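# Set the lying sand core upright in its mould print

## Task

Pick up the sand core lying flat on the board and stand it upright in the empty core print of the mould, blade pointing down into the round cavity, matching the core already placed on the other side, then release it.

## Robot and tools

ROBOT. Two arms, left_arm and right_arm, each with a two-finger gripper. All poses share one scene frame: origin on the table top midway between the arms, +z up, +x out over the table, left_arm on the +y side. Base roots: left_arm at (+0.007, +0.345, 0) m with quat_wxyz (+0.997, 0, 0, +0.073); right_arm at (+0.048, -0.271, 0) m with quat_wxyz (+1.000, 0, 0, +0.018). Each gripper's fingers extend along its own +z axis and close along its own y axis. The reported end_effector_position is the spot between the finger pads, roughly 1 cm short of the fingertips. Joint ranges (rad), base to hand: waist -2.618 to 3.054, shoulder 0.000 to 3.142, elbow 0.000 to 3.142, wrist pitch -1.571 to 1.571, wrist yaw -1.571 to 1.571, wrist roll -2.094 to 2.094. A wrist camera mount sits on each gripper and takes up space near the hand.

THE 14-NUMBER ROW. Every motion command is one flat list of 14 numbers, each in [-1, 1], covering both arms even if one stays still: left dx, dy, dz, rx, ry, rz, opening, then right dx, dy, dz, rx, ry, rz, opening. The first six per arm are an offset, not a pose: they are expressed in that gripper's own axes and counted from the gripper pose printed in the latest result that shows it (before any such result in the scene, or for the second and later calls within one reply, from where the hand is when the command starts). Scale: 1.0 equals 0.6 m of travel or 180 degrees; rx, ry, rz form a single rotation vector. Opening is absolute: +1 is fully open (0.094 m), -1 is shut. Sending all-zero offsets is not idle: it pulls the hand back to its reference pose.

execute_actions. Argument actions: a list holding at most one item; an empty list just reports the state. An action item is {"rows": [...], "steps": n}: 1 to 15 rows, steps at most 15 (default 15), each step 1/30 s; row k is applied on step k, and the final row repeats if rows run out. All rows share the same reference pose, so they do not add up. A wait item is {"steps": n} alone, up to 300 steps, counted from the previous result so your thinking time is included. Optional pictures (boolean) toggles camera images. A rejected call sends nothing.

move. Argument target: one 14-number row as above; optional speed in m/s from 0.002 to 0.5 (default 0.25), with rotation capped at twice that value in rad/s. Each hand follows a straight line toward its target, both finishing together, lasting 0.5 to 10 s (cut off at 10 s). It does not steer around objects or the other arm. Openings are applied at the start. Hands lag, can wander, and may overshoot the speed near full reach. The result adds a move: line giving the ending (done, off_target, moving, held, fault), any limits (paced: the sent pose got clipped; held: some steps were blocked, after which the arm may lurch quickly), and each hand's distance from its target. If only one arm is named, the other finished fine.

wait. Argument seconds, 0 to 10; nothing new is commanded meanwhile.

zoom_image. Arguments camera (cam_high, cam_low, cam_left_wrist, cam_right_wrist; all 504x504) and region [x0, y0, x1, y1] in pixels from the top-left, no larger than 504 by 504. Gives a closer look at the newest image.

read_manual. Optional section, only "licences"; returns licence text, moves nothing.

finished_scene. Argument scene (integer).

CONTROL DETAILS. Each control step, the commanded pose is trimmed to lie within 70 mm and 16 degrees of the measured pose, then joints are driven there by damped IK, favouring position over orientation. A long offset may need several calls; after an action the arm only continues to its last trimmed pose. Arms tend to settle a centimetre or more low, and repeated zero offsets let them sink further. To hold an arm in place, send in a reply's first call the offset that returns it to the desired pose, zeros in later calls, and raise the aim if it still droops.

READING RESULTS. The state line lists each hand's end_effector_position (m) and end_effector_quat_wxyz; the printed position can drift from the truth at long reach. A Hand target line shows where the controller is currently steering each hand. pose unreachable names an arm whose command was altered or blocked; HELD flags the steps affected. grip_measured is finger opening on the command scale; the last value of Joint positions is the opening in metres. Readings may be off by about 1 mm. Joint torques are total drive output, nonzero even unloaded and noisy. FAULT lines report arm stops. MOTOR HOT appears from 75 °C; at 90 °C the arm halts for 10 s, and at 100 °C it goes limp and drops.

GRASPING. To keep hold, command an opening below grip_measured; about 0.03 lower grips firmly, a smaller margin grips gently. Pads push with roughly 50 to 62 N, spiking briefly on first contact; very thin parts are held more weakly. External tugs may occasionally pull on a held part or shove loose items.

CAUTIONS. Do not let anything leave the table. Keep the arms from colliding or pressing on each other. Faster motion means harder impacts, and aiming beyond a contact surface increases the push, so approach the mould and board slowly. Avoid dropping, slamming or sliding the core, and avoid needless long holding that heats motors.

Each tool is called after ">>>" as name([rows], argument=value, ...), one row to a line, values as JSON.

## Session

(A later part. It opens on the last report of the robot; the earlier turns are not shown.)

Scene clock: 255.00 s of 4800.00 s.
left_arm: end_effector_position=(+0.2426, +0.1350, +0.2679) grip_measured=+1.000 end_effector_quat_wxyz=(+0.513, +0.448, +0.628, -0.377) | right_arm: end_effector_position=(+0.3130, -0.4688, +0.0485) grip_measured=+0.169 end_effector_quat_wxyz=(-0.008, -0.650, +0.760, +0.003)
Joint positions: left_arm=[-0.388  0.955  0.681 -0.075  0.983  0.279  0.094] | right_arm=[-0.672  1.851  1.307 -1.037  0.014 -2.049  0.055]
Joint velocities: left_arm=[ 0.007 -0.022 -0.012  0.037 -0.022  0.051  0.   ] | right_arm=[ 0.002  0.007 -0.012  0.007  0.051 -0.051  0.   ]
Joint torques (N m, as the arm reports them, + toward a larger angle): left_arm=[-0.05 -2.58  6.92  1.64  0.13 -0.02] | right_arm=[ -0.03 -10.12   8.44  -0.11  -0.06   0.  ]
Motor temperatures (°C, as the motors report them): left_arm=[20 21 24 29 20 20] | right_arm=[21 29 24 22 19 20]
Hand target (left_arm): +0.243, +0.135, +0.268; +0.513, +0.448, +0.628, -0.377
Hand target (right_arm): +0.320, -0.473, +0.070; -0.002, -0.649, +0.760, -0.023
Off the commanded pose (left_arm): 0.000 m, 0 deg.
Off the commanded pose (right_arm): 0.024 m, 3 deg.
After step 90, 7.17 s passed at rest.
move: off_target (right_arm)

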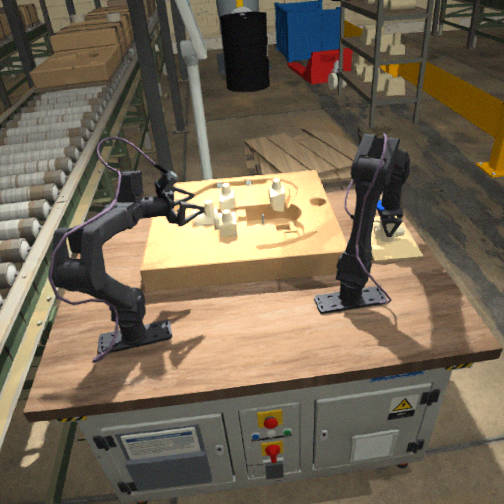

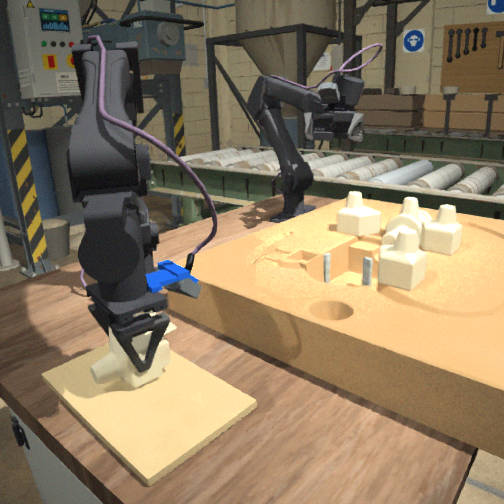

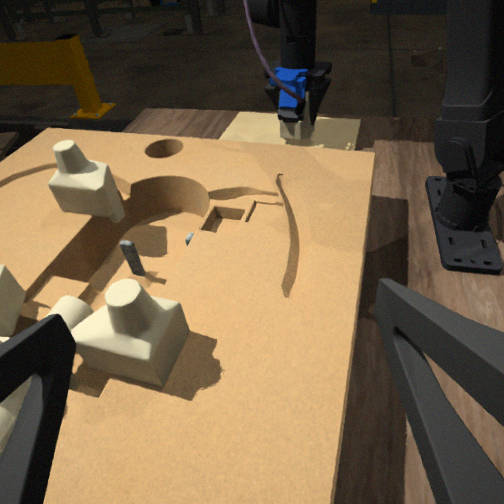

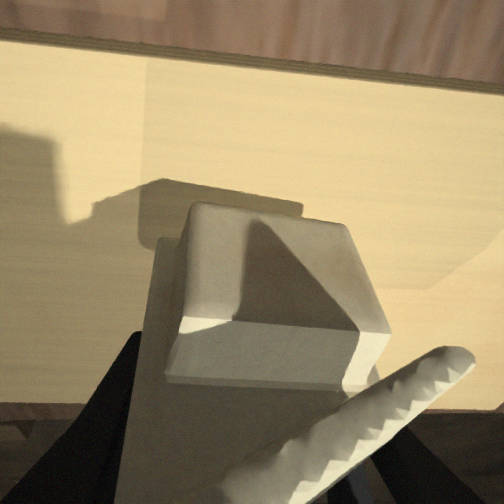

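>>> move(target=[0, 0, 0, 0, 0, 0, 1.0, 0.005, -0.015, -0.075, 0, 0, 0.03, 0.135], speed=0.08)

Scene clock: 266.43 s of 4800.00 s.
left_arm: end_effector_position=(+0.2426, +0.1350, +0.2679) grip_measured=+1.000 end_effector_quat_wxyz=(+0.513, +0.448, +0.628, -0.377) | right_arm: end_effector_position=(+0.3166, -0.4713, +0.0833) grip_measured=+0.169 end_effector_quat_wxyz=(-0.010, -0.614, +0.789, +0.010)
Joint positions: left_arm=[-0.388  0.955  0.681 -0.075  0.983  0.279  0.094] | right_arm=[-0.672  1.851  1.449 -1.195  0.014 -1.958  0.055]
Joint velocities: left_arm=[ 0.002 -0.027  0.007  0.007  0.051  0.037  0.   ] | right_arm=[ 0.007 -0.007 -0.002 -0.051  0.037 -0.081 -0.001]
Joint torques (N m, as the arm reports them, + toward a larger angle): left_arm=[ 0.05 -2.45  6.92  1.63  0.13  0.01] | right_arm=[ 0.27 -7.54  8.62 -0.11 -0.05  0.  ]
Motor temperatures (°C, as the motors report them): left_arm=[20 21 24 30 20 20] | right_arm=[21 31 26 21 19 20]
Hand target (left_arm): +0.243, +0.135, +0.268; +0.513, +0.448, +0.628, -0.377
Hand target (right_arm): +0.322, -0.473, +0.093; -0.008, -0.613, +0.790, +0.003
Off the commanded pose (left_arm): 0.000 m, 0 deg.
Off the commanded pose (right_arm): 0.012 m, 1 deg.
After step 90, 7.30 s passed at rest.
move: off_target (right_arm)

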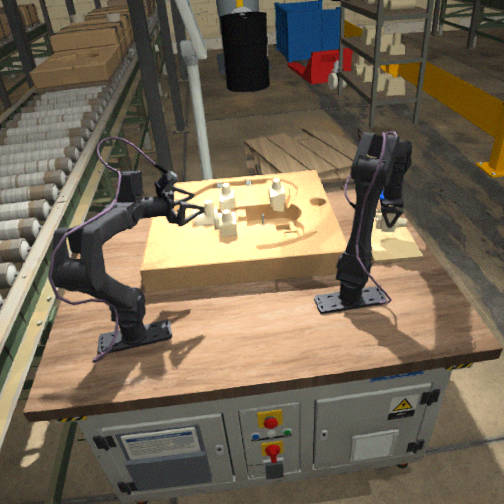

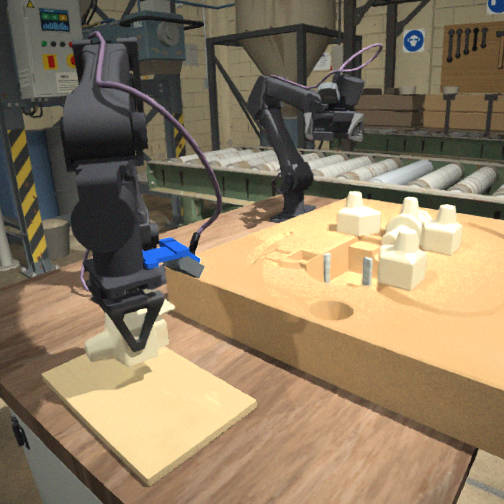

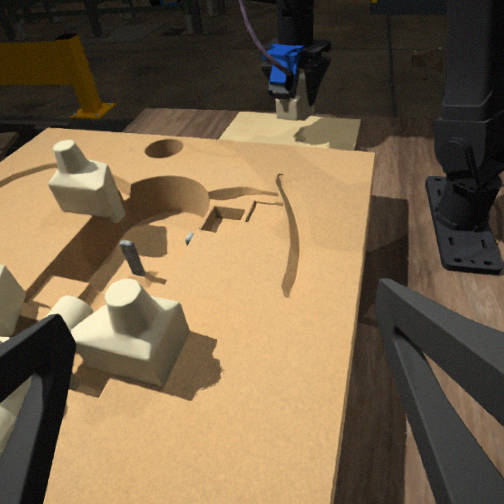

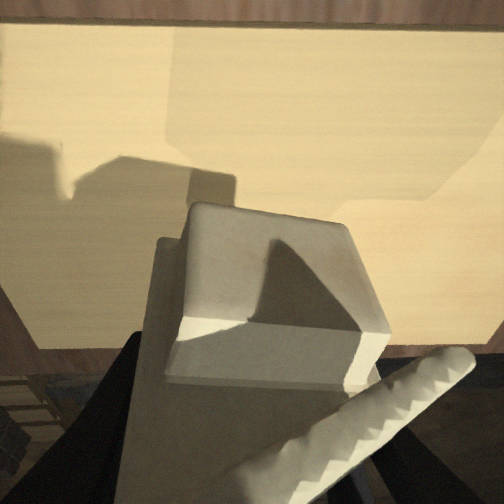

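>>> move(target=[0, 0, 0, 0, 0, 0, 1.0, 0.0155, -0.1338, 0.0102, 0.0073, -0.0061, 0.3654, 0.135], speed=0.25)

Scene clock: 274.37 s of 4800.00 s.
left_arm: end_effector_position=(+0.2426, +0.1350, +0.2679) grip_measured=+1.000 end_effector_quat_wxyz=(+0.513, +0.448, +0.628, -0.377) | right_arm: end_effector_position=(+0.3815, -0.5019, +0.0654) grip_measured=+0.168 end_effector_quat_wxyz=(-0.015, -0.088, +0.996, +0.004)
Joint positions: left_arm=[-0.388  0.955  0.681 -0.075  0.983  0.279  0.094] | right_arm=[-0.638  2.14   1.792 -1.25   0.014 -0.778  0.055]
Joint velocities: left_arm=[ 0.007 -0.017  0.007 -0.066  0.037 -0.081  0.   ] | right_arm=[ 0.007  0.017  0.002 -0.007  0.022 -0.037 -0.002]
Joint torques (N m, as the arm reports them, + toward a larger angle): left_arm=[-0.01 -2.53  6.88  1.63  0.12  0.01] | right_arm=[ 0.64 -9.67  8.72 -0.04 -0.17  0.02]
Motor temperatures (°C, as the motors report them): left_arm=[20 21 24 30 20 20] | right_arm=[21 31 26 21 19 20]
Hand target (left_arm): +0.243, +0.135, +0.268; +0.513, +0.448, +0.628, -0.377
Hand target (right_arm): +0.391, -0.501, +0.076; -0.001, -0.088, +0.996, -0.001
Off the commanded pose (left_arm): 0.000 m, 0 deg.
Off the commanded pose (right_arm): 0.014 m, 2 deg.
After step 90, 2.07 s passed at rest.
move: off_target (right_arm)

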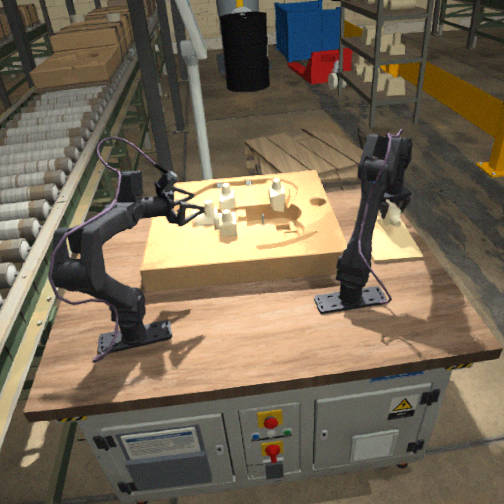

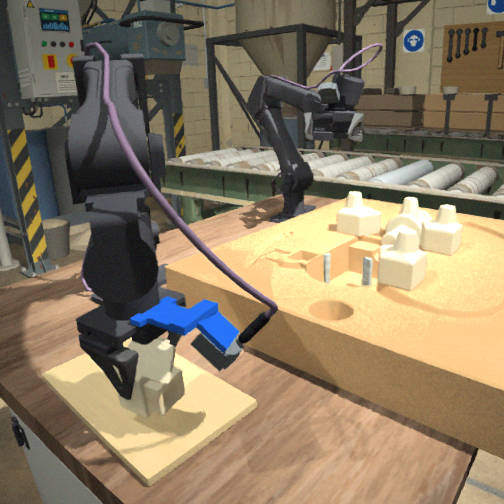

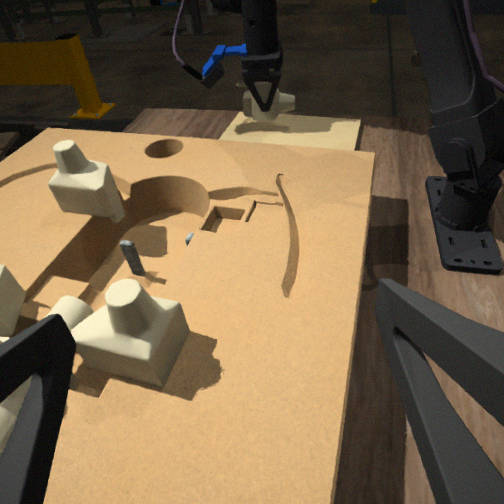

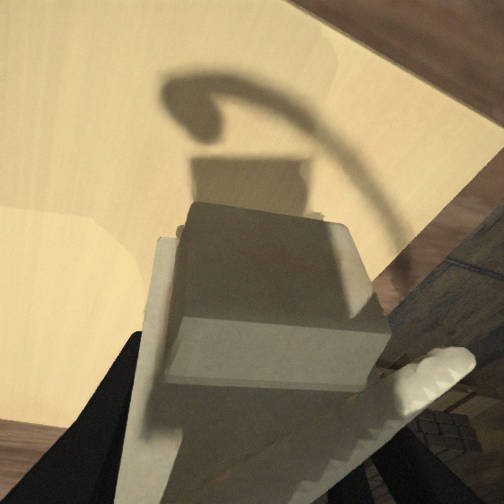

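>>> move(target=[0, 0, 0, 0, 0, 0, 1.0, -0.0197, -0.0105, 0.041, 0, 0, 0, 0.135], speed=0.025)

Scene clock: 283.07 s of 4800.00 s.
left_arm: end_effector_position=(+0.2426, +0.1350, +0.2679) grip_measured=+1.000 end_effector_quat_wxyz=(+0.513, +0.448, +0.628, -0.377) | right_arm: end_effector_position=(+0.3872, -0.5061, +0.0431) grip_measured=+0.168 end_effector_quat_wxyz=(-0.020, -0.087, +0.996, +0.007)
Joint positions: left_arm=[-0.388  0.955  0.681 -0.075  0.983  0.279  0.094] | right_arm=[-0.638  2.196  1.792 -1.207  0.015 -0.775  0.055]
Joint velocities: left_arm=[-0.002  0.002  0.002 -0.051 -0.007 -0.007  0.   ] | right_arm=[-0.007 -0.007  0.002  0.007 -0.037 -0.007 -0.002]
Joint torques (N m, as the arm reports them, + toward a larger angle): left_arm=[-0.01 -2.6   7.02  1.62  0.13  0.02] | right_arm=[ 0.55 -9.34  6.51  0.15 -0.06  0.04]
Motor temperatures (°C, as the motors report them): left_arm=[20 21 24 30 20 20] | right_arm=[21 32 27 21 19 20]
Hand target (left_arm): +0.243, +0.135, +0.268; +0.513, +0.448, +0.628, -0.377
Hand target (right_arm): +0.393, -0.506, +0.041; -0.015, -0.088, +0.996, +0.004
Off the commanded pose (left_arm): 0.000 m, 0 deg.
Off the commanded pose (right_arm): 0.007 m, 1 deg.
After step 90, 4.33 s passed at rest.
move: done

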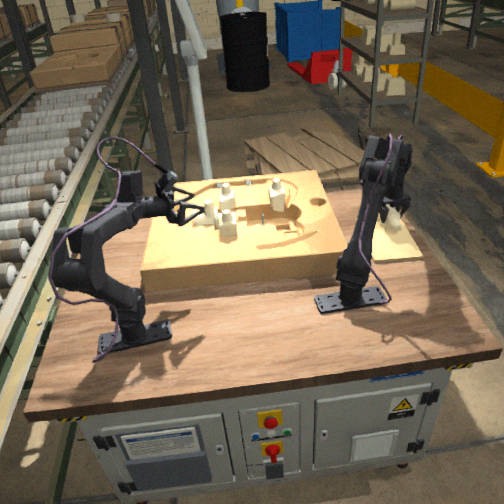

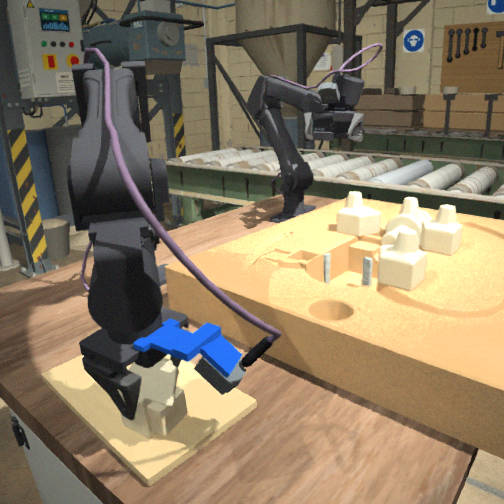

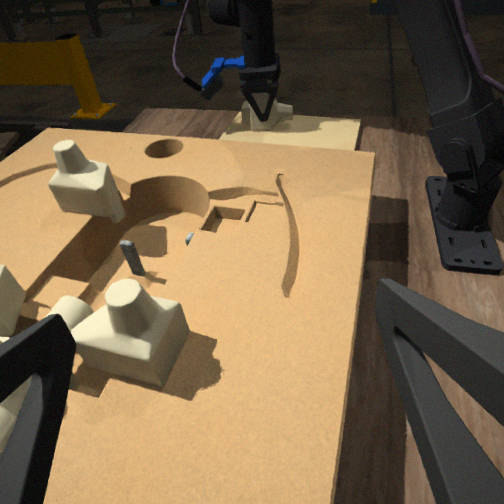

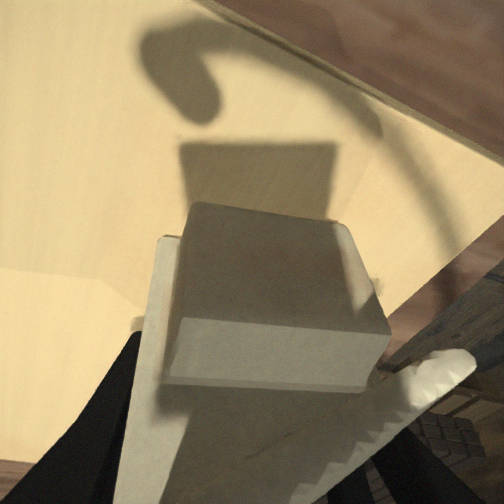

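>>> zoom_image(camera="cam_low", region=[60, 320, 260, 490])

>>> zoom_image(camera="cam_left_wrist", region=[200, 60, 320, 150])

Region (60, 320, 260, 490) of cam_low's 504x504 image, scaled by 2.520, with more detail than that image has; it fills the top 428 rows of this view, and the rest is white.

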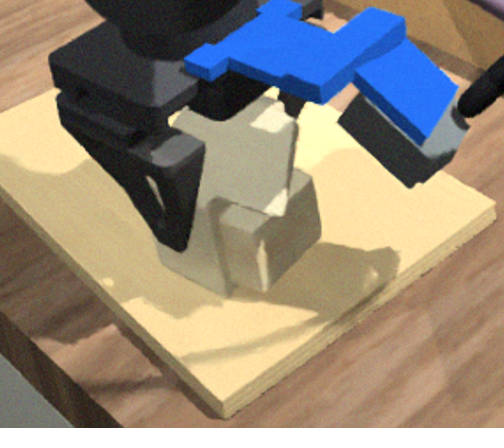

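Region (200, 60, 320, 150) of cam_left_wrist's 504x504 image, scaled by 4.200, with more detail than that image has; it fills the top 378 rows of this view, and the rest is white.

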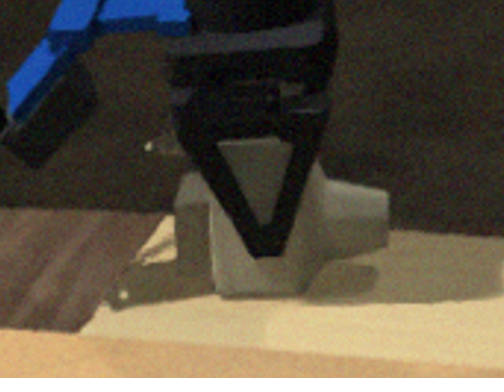

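>>> execute_actions([
  {"rows": [[0,0,0,0,0,0,1.0, 0,0,0,0,0,0,0.2],[0,0,0,0,0,0,1.0, 0,0,0,0,0,0,0.3],[0,0,0,0,0,0,1.0, 0,0,0,0,0,0,0.5],[0,0,0,0,0,0,1.0, 0,0,0,0,0,0,1.0]], "steps": 10},
], pictures=false)

>>> move(target=[0, 0, 0, 0, 0, 0, 1.0, 0.0, 0, -0.09, 0, -0.05, 0, 1.0], speed=0.15)

Scene clock: 302.87 s of 4800.00 s.
left_arm: end_effector_position=(+0.2426, +0.1350, +0.2679) grip_measured=+1.000 end_effector_quat_wxyz=(+0.513, +0.448, +0.628, -0.377) | right_arm: end_effector_position=(+0.3874, -0.5064, +0.0431) grip_measured=+1.000 end_effector_quat_wxyz=(-0.020, -0.087, +0.996, +0.007)
Joint positions: left_arm=[-0.388  0.955  0.681 -0.075  0.983  0.279  0.094] | right_arm=[-0.638  2.196  1.792 -1.206  0.015 -0.775  0.094]
Joint velocities: left_arm=[-0.002  0.012 -0.007 -0.081 -0.066 -0.051  0.   ] | right_arm=[-0.002 -0.007  0.007 -0.095  0.037  0.022  0.   ]
Joint torques (N m, as the arm reports them, + toward a larger angle): left_arm=[ 0.01 -2.61  7.05  1.63  0.13 -0.01] | right_arm=[  0.   -10.11   5.86   0.02  -0.04  -0.03]
Motor temperatures (°C, as the motors report them): left_arm=[20 21 24 30 20 20] | right_arm=[21 33 26 21 19 20]
Hand target (left_arm): +0.243, +0.135, +0.268; +0.513, +0.448, +0.628, -0.377
Hand target (right_arm): +0.387, -0.506, +0.043; -0.020, -0.087, +0.996, +0.007
Off the commanded pose (left_arm): 0.000 m, 0 deg.
Off the commanded pose (right_arm): 0.000 m, 0 deg.
Steps of this call (steps 1 to 90: nothing new was sent; then 16.47 s passed at rest; steps 91 to 100: all 10 steps of this action). Readings (end_effector_position):
91: left_arm (+0.2426, +0.1350, +0.2679) | right_arm (+0.3875, -0.5063, +0.0431)
92: left_arm (+0.2426, +0.1350, +0.2679) | right_arm (+0.3875, -0.5063, +0.0431)
94: left_arm (+0.2426, +0.1350, +0.2679) | right_arm (+0.3875, -0.5063, +0.0431)
98: left_arm (+0.2426, +0.1350, +0.2679) | right_arm (+0.3874, -0.5064, +0.0431)
100: the state above

Scene clock: 304.07 s of 4800.00 s.
left_arm: end_effector_position=(+0.2426, +0.1350, +0.2679) grip_measured=+1.000 end_effector_quat_wxyz=(+0.513, +0.448, +0.628, -0.377) | right_arm: end_effector_position=(+0.3900, -0.5075, +0.0875) grip_measured=+1.000 end_effector_quat_wxyz=(+0.047, -0.085, +0.995, +0.010)
Joint positions: left_arm=[-0.388  0.955  0.681 -0.075  0.983  0.279  0.094] | right_arm=[-0.676  2.085  1.792 -1.22  -0.078 -0.807  0.094]
Joint velocities: left_arm=[-0.002 -0.007  0.012  0.007 -0.007  0.022  0.   ] | right_arm=[-0.002  0.002 -0.017 -0.066 -0.007 -0.051  0.   ]
Joint torques (N m, as the arm reports them, + toward a larger angle): left_arm=[ 0.07 -2.59  7.01  1.63  0.11 -0.01] | right_arm=[ -0.52 -10.84   6.5    0.14  -0.27  -0.12]
Motor temperatures (°C, as the motors report them): left_arm=[20 21 24 30 20 20] | right_arm=[21 33 26 21 19 20]
Hand target (left_arm): +0.243, +0.135, +0.268; +0.513, +0.448, +0.628, -0.377
Hand target (right_arm): +0.389, -0.506, +0.097; +0.058, -0.086, +0.995, +0.013
Off the commanded pose (left_arm): 0.000 m, 0 deg.
Off the commanded pose (right_arm): 0.010 m, 1 deg.
move: done

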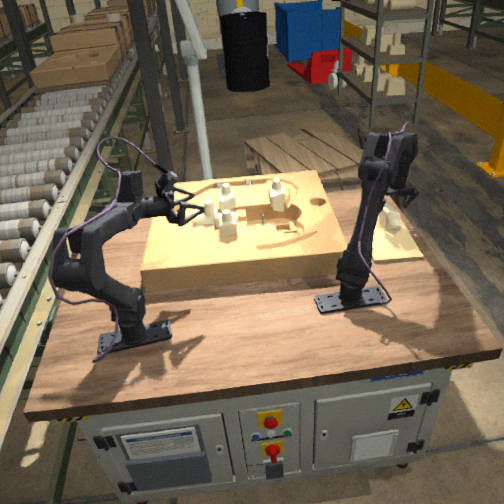

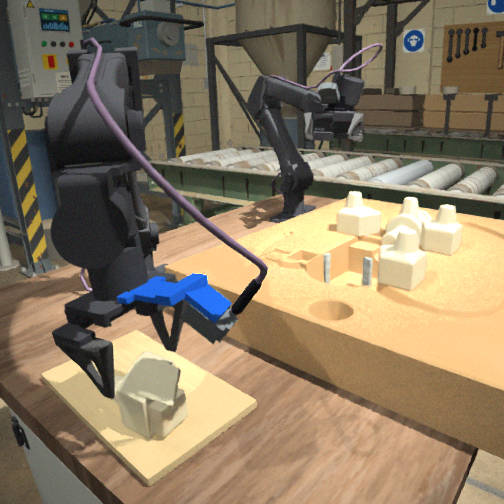

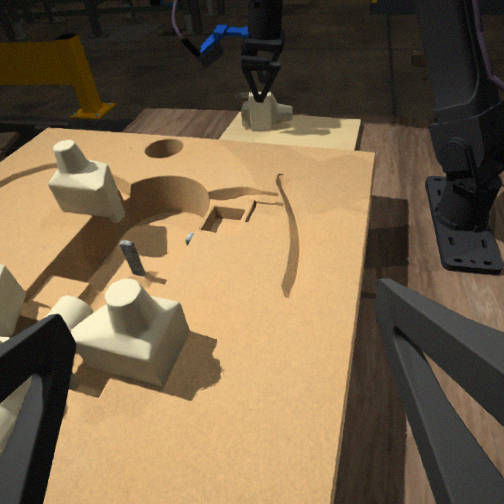

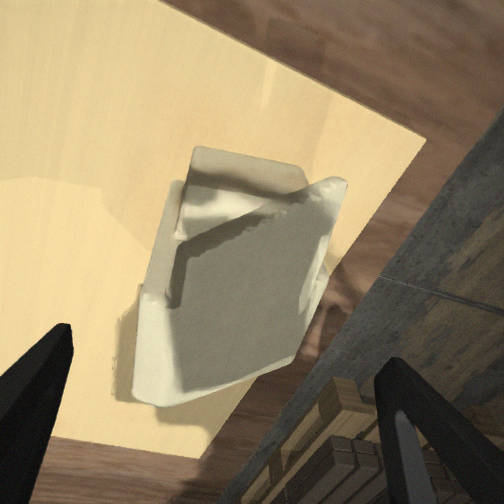

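>>> move(target=[0, 0, 0, 0, 0, 0, 1.0, 0.0215, 0.0027, -0.0563, 0.002, -0.4502, -0.0038, 1.0], speed=0.25)

Scene clock: 315.97 s of 4800.00 s.
left_arm: end_effector_position=(+0.2426, +0.1350, +0.2679) grip_measured=+1.000 end_effector_quat_wxyz=(+0.513, +0.448, +0.628, -0.377) | right_arm: end_effector_position=(+0.3790, -0.5126, +0.1288) grip_measured=+1.000 end_effector_quat_wxyz=(+0.690, -0.075, +0.719, +0.039)
Joint positions: left_arm=[-0.388  0.955  0.681 -0.075  0.983  0.279  0.094] | right_arm=[-1.088  1.944  0.655  1.16  -1.21  -0.168  0.094]
Joint velocities: left_arm=[-0.017  0.002 -0.022 -0.007 -0.051 -0.037  0.   ] | right_arm=[ 0.007 -0.022 -0.012  0.066 -0.022 -0.022  0.   ]
Joint torques (N m, as the arm reports them, + toward a larger angle): left_arm=[ 0.22 -2.6   7.06  1.62  0.14  0.03] | right_arm=[-0.17 -5.45  3.13  1.22 -0.17  0.04]
Motor temperatures (°C, as the motors report them): left_arm=[20 21 24 30 20 20] | right_arm=[21 34 25 21 19 20]
Hand target (left_arm): +0.243, +0.135, +0.268; +0.513, +0.448, +0.628, -0.377
Hand target (right_arm): +0.376, -0.510, +0.119; +0.686, -0.061, +0.723, +0.053
Off the commanded pose (left_arm): 0.000 m, 0 deg.
Off the commanded pose (right_arm): 0.011 m, 3 deg.
After step 90, 4.97 s passed at rest.
move: off_target (right_arm)

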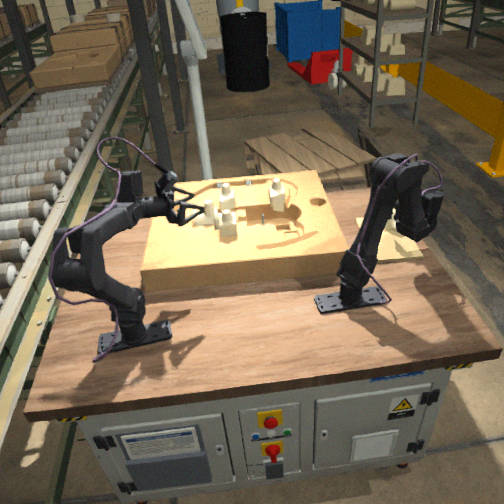

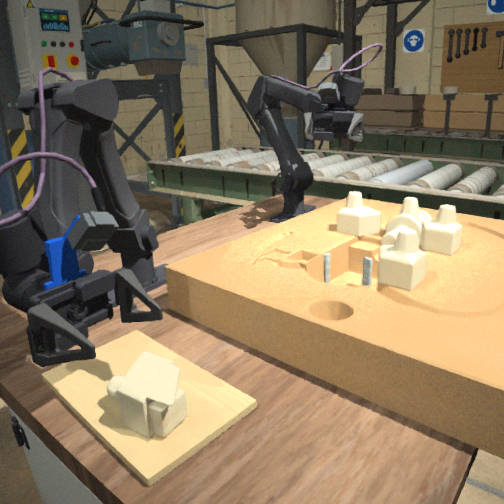

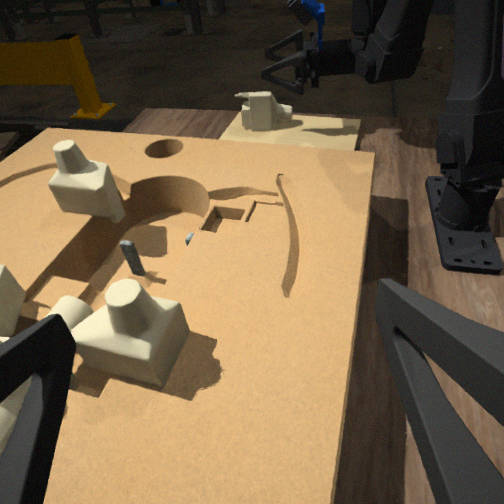

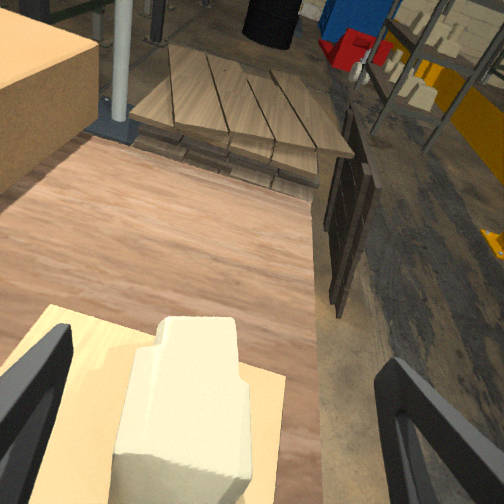

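>>> zoom_image(camera="cam_left_wrist", region=[215, 0, 415, 150])

Region (215, 0, 415, 150) of cam_left_wrist's 504x504 image, scaled by 2.520, with more detail than that image has; it fills the top 378 rows of this view, and the rest is white.

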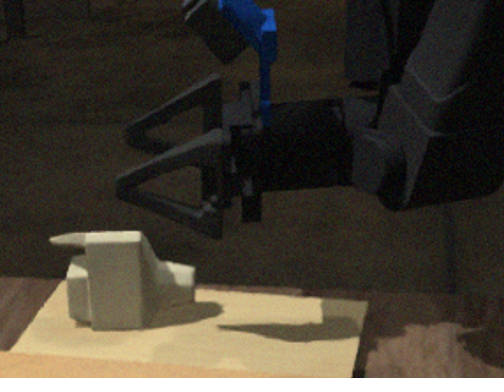

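>>> move(target=[0, 0, 0, 0, 0, 0, 1.0, 0.1367, 0.0202, 0.0118, -0.0045, 0.0055, 0.024, 1.0], speed=0.07)

Scene clock: 326.57 s of 4800.00 s.
left_arm: end_effector_position=(+0.2426, +0.1350, +0.2679) grip_measured=+1.000 end_effector_quat_wxyz=(+0.513, +0.448, +0.628, -0.377) | right_arm: end_effector_position=(+0.3792, -0.5070, +0.0509) grip_measured=+1.000 end_effector_quat_wxyz=(+0.683, -0.058, +0.726, +0.062)
Joint positions: left_arm=[-0.388  0.955  0.681 -0.075  0.983  0.279  0.094] | right_arm=[-1.079  2.269  0.655  1.445 -1.207 -0.148  0.094]
Joint velocities: left_arm=[-0.012  0.012 -0.012 -0.051  0.007  0.037  0.   ] | right_arm=[-0.017 -0.012 -0.012  0.007 -0.051  0.022  0.   ]
Joint torques (N m, as the arm reports them, + toward a larger angle): left_arm=[-0.11 -2.62  6.96  1.62  0.12 -0.02] | right_arm=[ 0.67 -6.48  2.74  1.17 -0.1   0.07]
Motor temperatures (°C, as the motors report them): left_arm=[20 21 24 30 20 20] | right_arm=[21 31 24 23 19 20]
Hand target (left_arm): +0.243, +0.135, +0.268; +0.513, +0.448, +0.628, -0.377
Hand target (right_arm): +0.381, -0.504, +0.046; +0.681, -0.054, +0.727, +0.070
Off the commanded pose (left_arm): 0.000 m, 0 deg.
Off the commanded pose (right_arm): 0.006 m, 1 deg.
After step 90, 5.93 s passed at rest.
move: done

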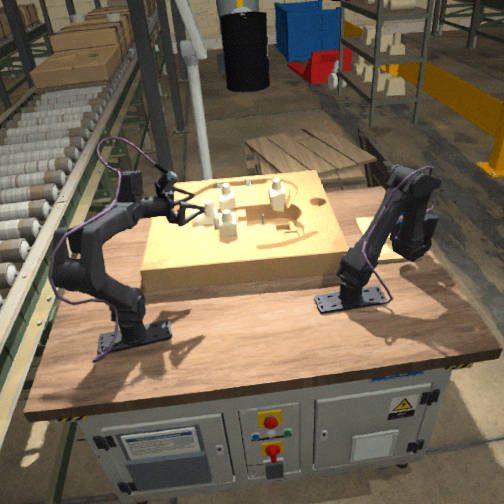

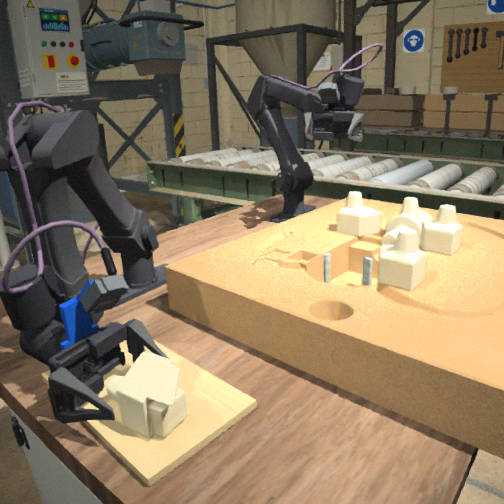

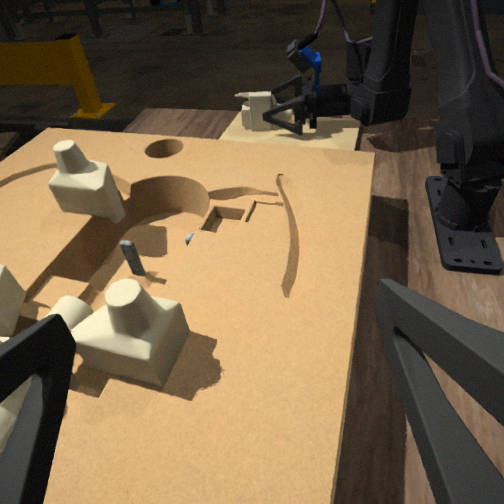

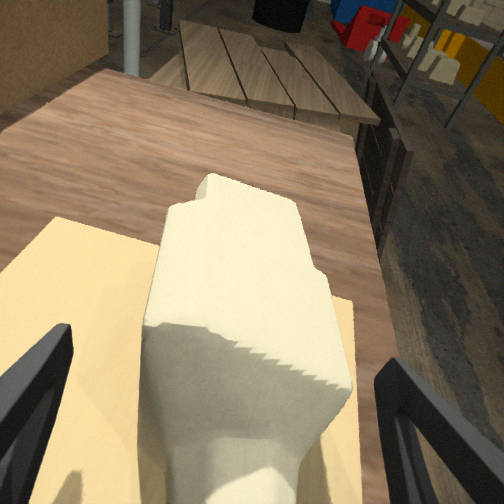

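>>> zoom_image(camera="cam_left_wrist", region=[225, 50, 375, 150])

>>> zoom_image(camera="cam_low", region=[0, 290, 230, 480])

Region (225, 50, 375, 150) of cam_left_wrist's 504x504 image, scaled by 3.360, with more detail than that image has.

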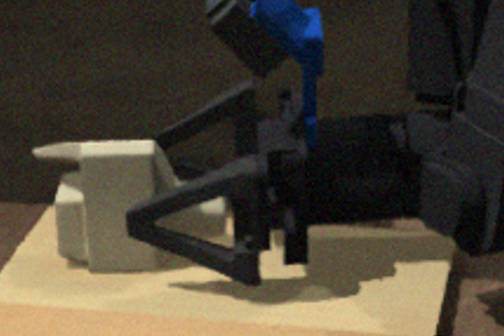

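Region (0, 290, 230, 480) of cam_low's 504x504 image, scaled by 2.191, with more detail than that image has; it fills the top 416 rows of this view, and the rest is white.

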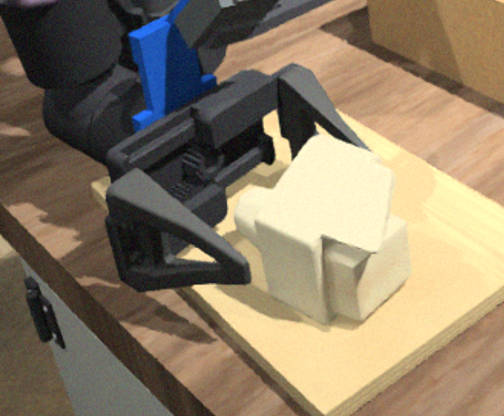

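>>> move(target=[0, 0, 0, 0, 0, 0, 1.0, -0.002, -0.003, 0.027, 0, 0, 0, 0.6], speed=0.04)

Scene clock: 333.97 s of 4800.00 s.
left_arm: end_effector_position=(+0.2426, +0.1350, +0.2679) grip_measured=+1.000 end_effector_quat_wxyz=(+0.513, +0.448, +0.628, -0.377) | right_arm: end_effector_position=(+0.3890, -0.5012, +0.0503) grip_measured=+0.602 end_effector_quat_wxyz=(+0.681, -0.057, +0.727, +0.061)
Joint positions: left_arm=[-0.388  0.955  0.681 -0.075  0.983  0.279  0.094] | right_arm=[-1.042  2.269  0.655  1.448 -1.169 -0.142  0.075]
Joint velocities: left_arm=[ 0.007  0.007 -0.007 -0.037 -0.007 -0.11   0.   ] | right_arm=[ 0.007 -0.027 -0.002 -0.007  0.007 -0.022 -0.   ]
Joint torques (N m, as the arm reports them, + toward a larger angle): left_arm=[-0.03 -2.61  6.87  1.64  0.11 -0.02] | right_arm=[ 0.48 -6.85  5.09  1.11 -0.11  0.06]
Motor temperatures (°C, as the motors report them): left_arm=[20 21 24 30 20 20] | right_arm=[21 31 24 24 19 20]
Hand target (left_arm): +0.243, +0.135, +0.268; +0.513, +0.448, +0.628, -0.377
Hand target (right_arm): +0.395, -0.506, +0.051; +0.682, -0.058, +0.726, +0.061
Off the commanded pose (left_arm): 0.000 m, 0 deg.
Off the commanded pose (right_arm): 0.008 m, 0 deg.
After step 90, 3.67 s passed at rest.
move: done

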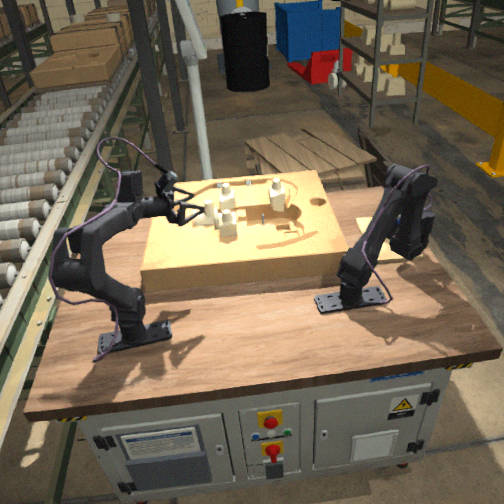

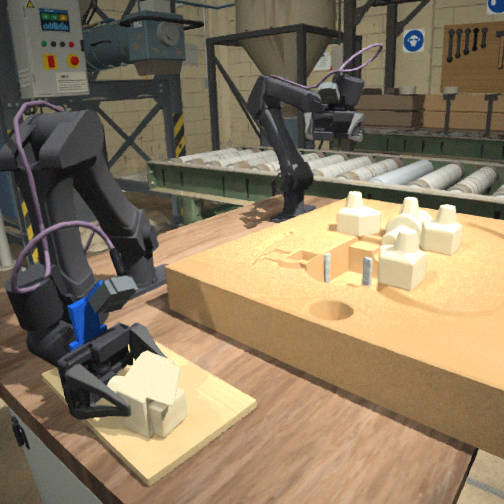

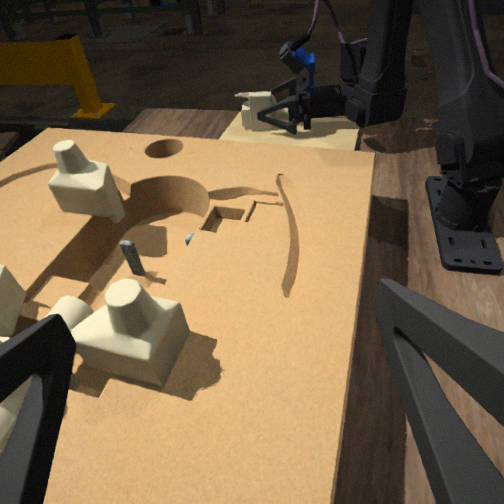

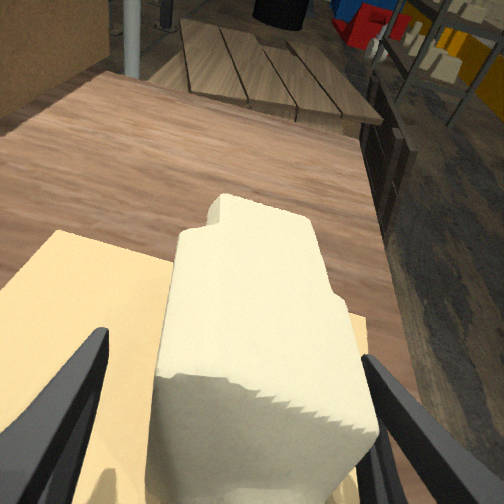

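>>> zoom_image(camera="cam_left_wrist", region=[225, 50, 375, 150])

>>> zoom_image(camera="cam_low", region=[40, 310, 220, 460])

Region (225, 50, 375, 150) of cam_left_wrist's 504x504 image, scaled by 3.360, with more detail than that image has.

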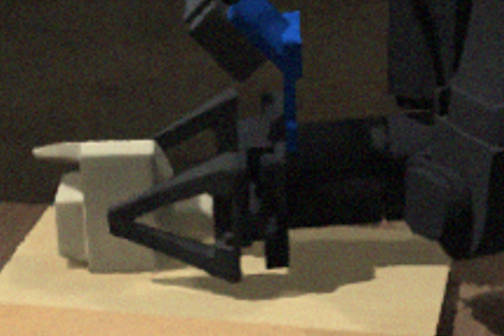

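Region (40, 310, 220, 460) of cam_low's 504x504 image, scaled by 2.800, with more detail than that image has.

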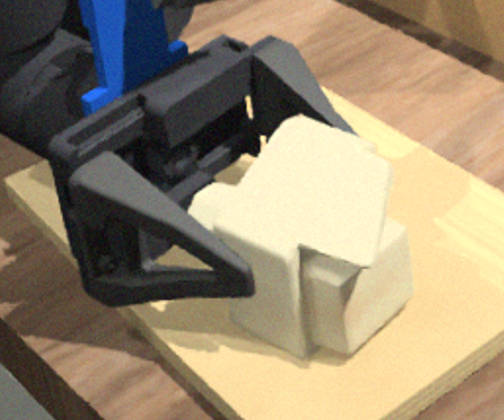

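>>> execute_actions([
  {"rows": [[0,0,0,0,0,0,1.0, 0,0,0,0,0,0,0.55],[0,0,0,0,0,0,1.0, 0,0,0,0,0,0,0.5],[0,0,0,0,0,0,1.0, 0,0,0,0,0,0,0.45],[0,0,0,0,0,0,1.0, 0,0,0,0,0,0,0.41],[0,0,0,0,0,0,1.0, 0,0,0,0,0,0,0.37],[0,0,0,0,0,0,1.0, 0,0,0,0,0,0,0.33],[0,0,0,0,0,0,1.0, 0,0,0,0,0,0,0.29],[0,0,0,0,0,0,1.0, 0,0,0,0,0,0,0.26],[0,0,0,0,0,0,1.0, 0,0,0,0,0,0,0.23],[0,0,0,0,0,0,1.0, 0,0,0,0,0,0,0.205],[0,0,0,0,0,0,1.0, 0,0,0,0,0,0,0.185],[0,0,0,0,0,0,1.0, 0,0,0,0,0,0,0.17],[0,0,0,0,0,0,1.0, 0,0,0,0,0,0,0.155],[0,0,0,0,0,0,1.0, 0,0,0,0,0,0,0.14],[0,0,0,0,0,0,1.0, 0,0,0,0,0,0,0.13]], "steps": 15},
], pictures=false)

>>> execute_actions([
  {"steps": 10},
])

Scene clock: 341.37 s of 4800.00 s.
left_arm: end_effector_position=(+0.2426, +0.1350, +0.2679) grip_measured=+1.000 end_effector_quat_wxyz=(+0.513, +0.448, +0.628, -0.377) | right_arm: end_effector_position=(+0.3893, -0.5031, +0.0501) grip_measured=+0.163 end_effector_quat_wxyz=(+0.681, -0.055, +0.728, +0.056)
Joint positions: left_arm=[-0.388  0.955  0.681 -0.075  0.983  0.279  0.094] | right_arm=[-1.042  2.269  0.655  1.449 -1.158 -0.144  0.055]
Joint velocities: left_arm=[-0.002  0.007 -0.017  0.066  0.051 -0.051  0.   ] | right_arm=[-0.007 -0.012 -0.012 -0.051 -0.022  0.007  0.001]
Joint torques (N m, as the arm reports them, + toward a larger angle): left_arm=[ 0.04 -2.42  6.96  1.64  0.12 -0.01] | right_arm=[-0.06 -7.61  2.73  1.17 -0.27  0.03]
Motor temperatures (°C, as the motors report them): left_arm=[20 21 25 30 20 20] | right_arm=[21 31 24 24 19 20]
Hand target (left_arm): +0.243, +0.135, +0.268; +0.513, +0.448, +0.628, -0.377
Hand target (right_arm): +0.389, -0.501, +0.050; +0.681, -0.058, +0.727, +0.061
Off the commanded pose (left_arm): 0.000 m, 0 deg.
Off the commanded pose (right_arm): 0.002 m, 1 deg.
Steps of this call (steps 1 to 90: nothing new was sent; then 3.90 s passed at rest; steps 91 to 105: all 15 steps of this action). Readings (end_effector_position):
91: left_arm (+0.2426, +0.1350, +0.2679) | right_arm (+0.3891, -0.5016, +0.0502)
92: left_arm (+0.2426, +0.1350, +0.2679) | right_arm (+0.3891, -0.5016, +0.0502)
94: left_arm (+0.2426, +0.1350, +0.2679) | right_arm (+0.3891, -0.5016, +0.0502)
98: left_arm (+0.2426, +0.1350, +0.2679) | right_arm (+0.3892, -0.5025, +0.0501)
105: the state above

Scene clock: 341.70 s of 4800.00 s.
left_arm: end_effector_position=(+0.2426, +0.1350, +0.2679) grip_measured=+1.000 end_effector_quat_wxyz=(+0.513, +0.448, +0.628, -0.377) | right_arm: end_effector_position=(+0.3893, -0.5031, +0.0501) grip_measured=+0.163 end_effector_quat_wxyz=(+0.681, -0.055, +0.728, +0.056)
Joint positions: left_arm=[-0.388  0.955  0.681 -0.075  0.983  0.279  0.094] | right_arm=[-1.042  2.269  0.655  1.449 -1.158 -0.144  0.055]
Joint velocities: left_arm=[-0.002 -0.012 -0.012 -0.007  0.051 -0.051  0.   ] | right_arm=[-0.002 -0.032 -0.012  0.007  0.051 -0.007 -0.001]
Joint torques (N m, as the arm reports them, + toward a larger angle): left_arm=[ 0.16 -2.49  6.99  1.67  0.15  0.04] | right_arm=[-0.07 -7.76  2.79  1.17 -0.24 -0.01]
Motor temperatures (°C, as the motors report them): left_arm=[20 21 25 30 20 20] | right_arm=[21 31 24 24 19 20]
Hand target (left_arm): +0.243, +0.135, +0.268; +0.513, +0.448, +0.628, -0.377
Hand target (right_arm): +0.389, -0.501, +0.050; +0.681, -0.058, +0.727, +0.061
Off the commanded pose (left_arm): 0.000 m, 0 deg.
Off the commanded pose (right_arm): 0.002 m, 1 deg.
Steps of this call (steps 1 to 10: nothing new was sent). Readings (end_effector_position):
1: left_arm (+0.2426, +0.1350, +0.2679) | right_arm (+0.3893, -0.5031, +0.0501)
2: left_arm (+0.2426, +0.1350, +0.2679) | right_arm (+0.3893, -0.5031, +0.0501)
4: left_arm (+0.2426, +0.1350, +0.2679) | right_arm (+0.3893, -0.5031, +0.0501)
8: left_arm (+0.2426, +0.1350, +0.2679) | right_arm (+0.3893, -0.5031, +0.0501)
10: the state above

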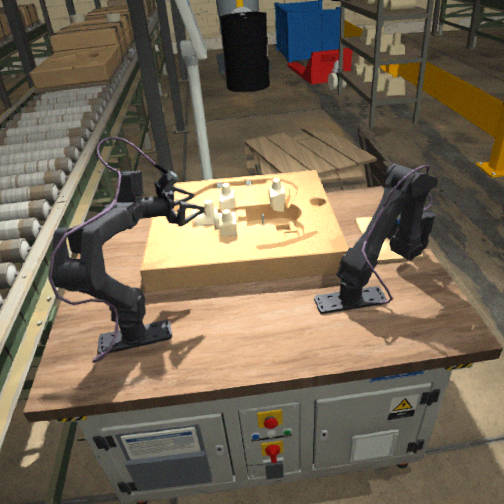

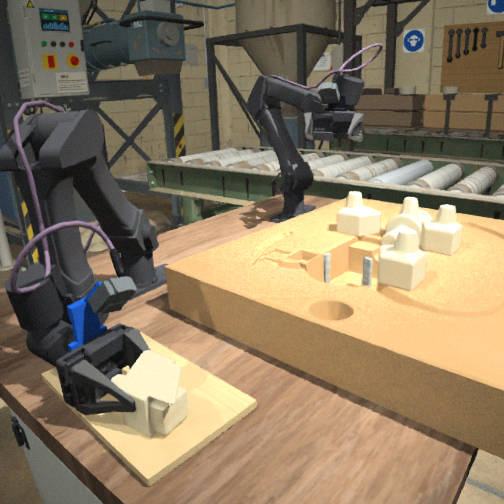

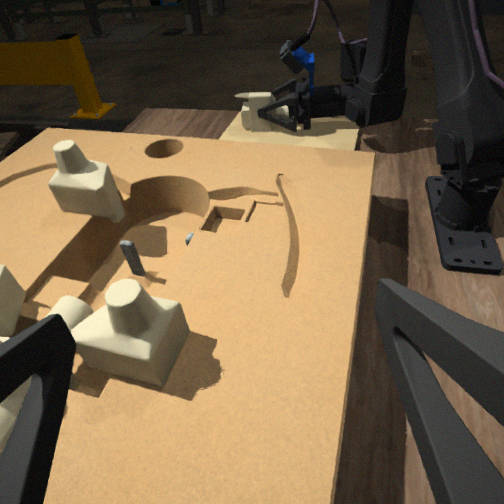

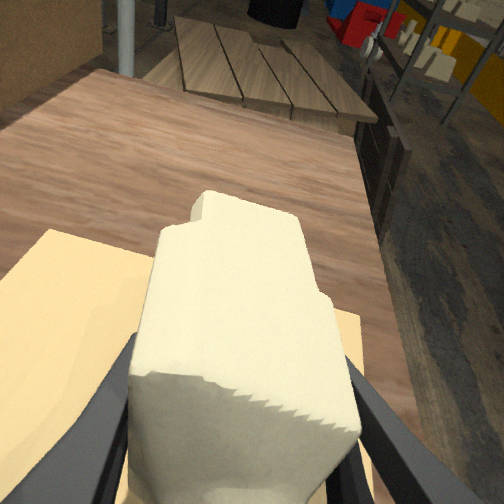

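>>> move(target=[0, 0, 0, 0, 0, 0, 1.0, -0.25, 0, 0, 0, 0, 0, 0.13], speed=0.12)

Scene clock: 351.03 s of 4800.00 s.
left_arm: end_effector_position=(+0.2426, +0.1350, +0.2679) grip_measured=+1.000 end_effector_quat_wxyz=(+0.513, +0.448, +0.628, -0.377) | right_arm: end_effector_position=(+0.3925, -0.5028, +0.1691) grip_measured=+0.163 end_effector_quat_wxyz=(+0.661, -0.014, +0.745, +0.084)
Joint positions: left_arm=[-0.388  0.955  0.681 -0.075  0.983  0.279  0.094] | right_arm=[-1.027  1.71   0.714  0.736 -1.122 -0.128  0.055]
Joint velocities: left_arm=[ 0.007  0.007  0.007 -0.022 -0.007 -0.022  0.   ] | right_arm=[ 0.002 -0.012 -0.017 -0.081  0.022 -0.066 -0.   ]
Joint torques (N m, as the arm reports them, + toward a larger angle): left_arm=[ 0.17 -2.5   6.97  1.63  0.09  0.  ] | right_arm=[ 0.41 -8.61  8.31  1.51 -0.33 -0.08]
Motor temperatures (°C, as the motors report them): left_arm=[20 21 25 30 20 20] | right_arm=[21 31 24 25 19 20]
Hand target (left_arm): +0.243, +0.135, +0.268; +0.513, +0.448, +0.628, -0.377
Hand target (right_arm): +0.398, -0.502, +0.199; +0.681, -0.055, +0.728, +0.056
Off the commanded pose (left_arm): 0.000 m, 0 deg.
Off the commanded pose (right_arm): 0.031 m, 6 deg.
After step 90, 4.43 s passed at rest.
move: off_target (right_arm)

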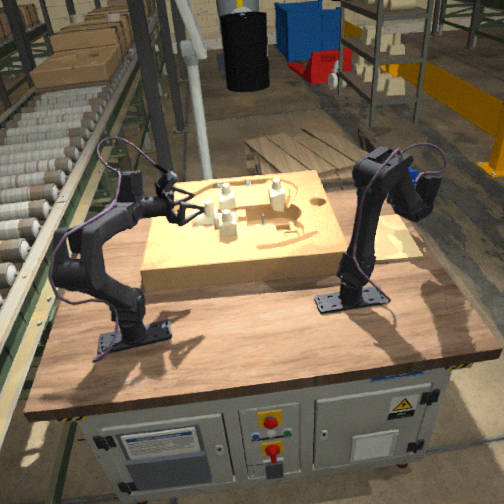

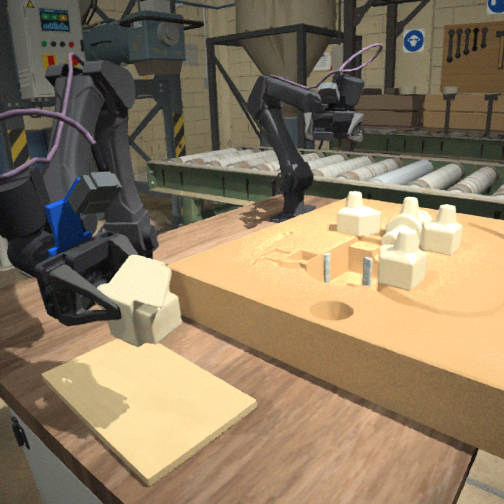

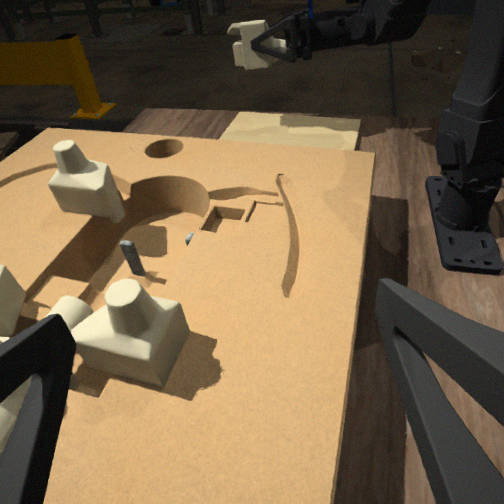

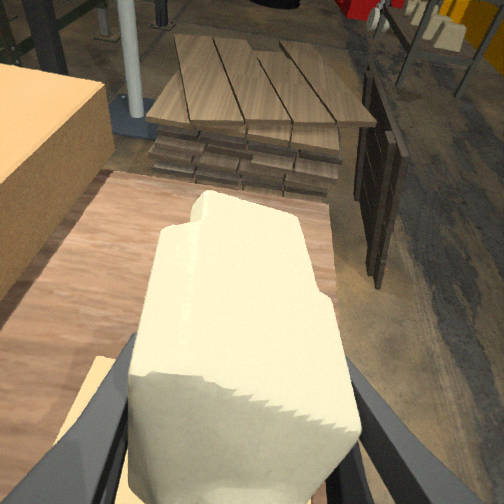

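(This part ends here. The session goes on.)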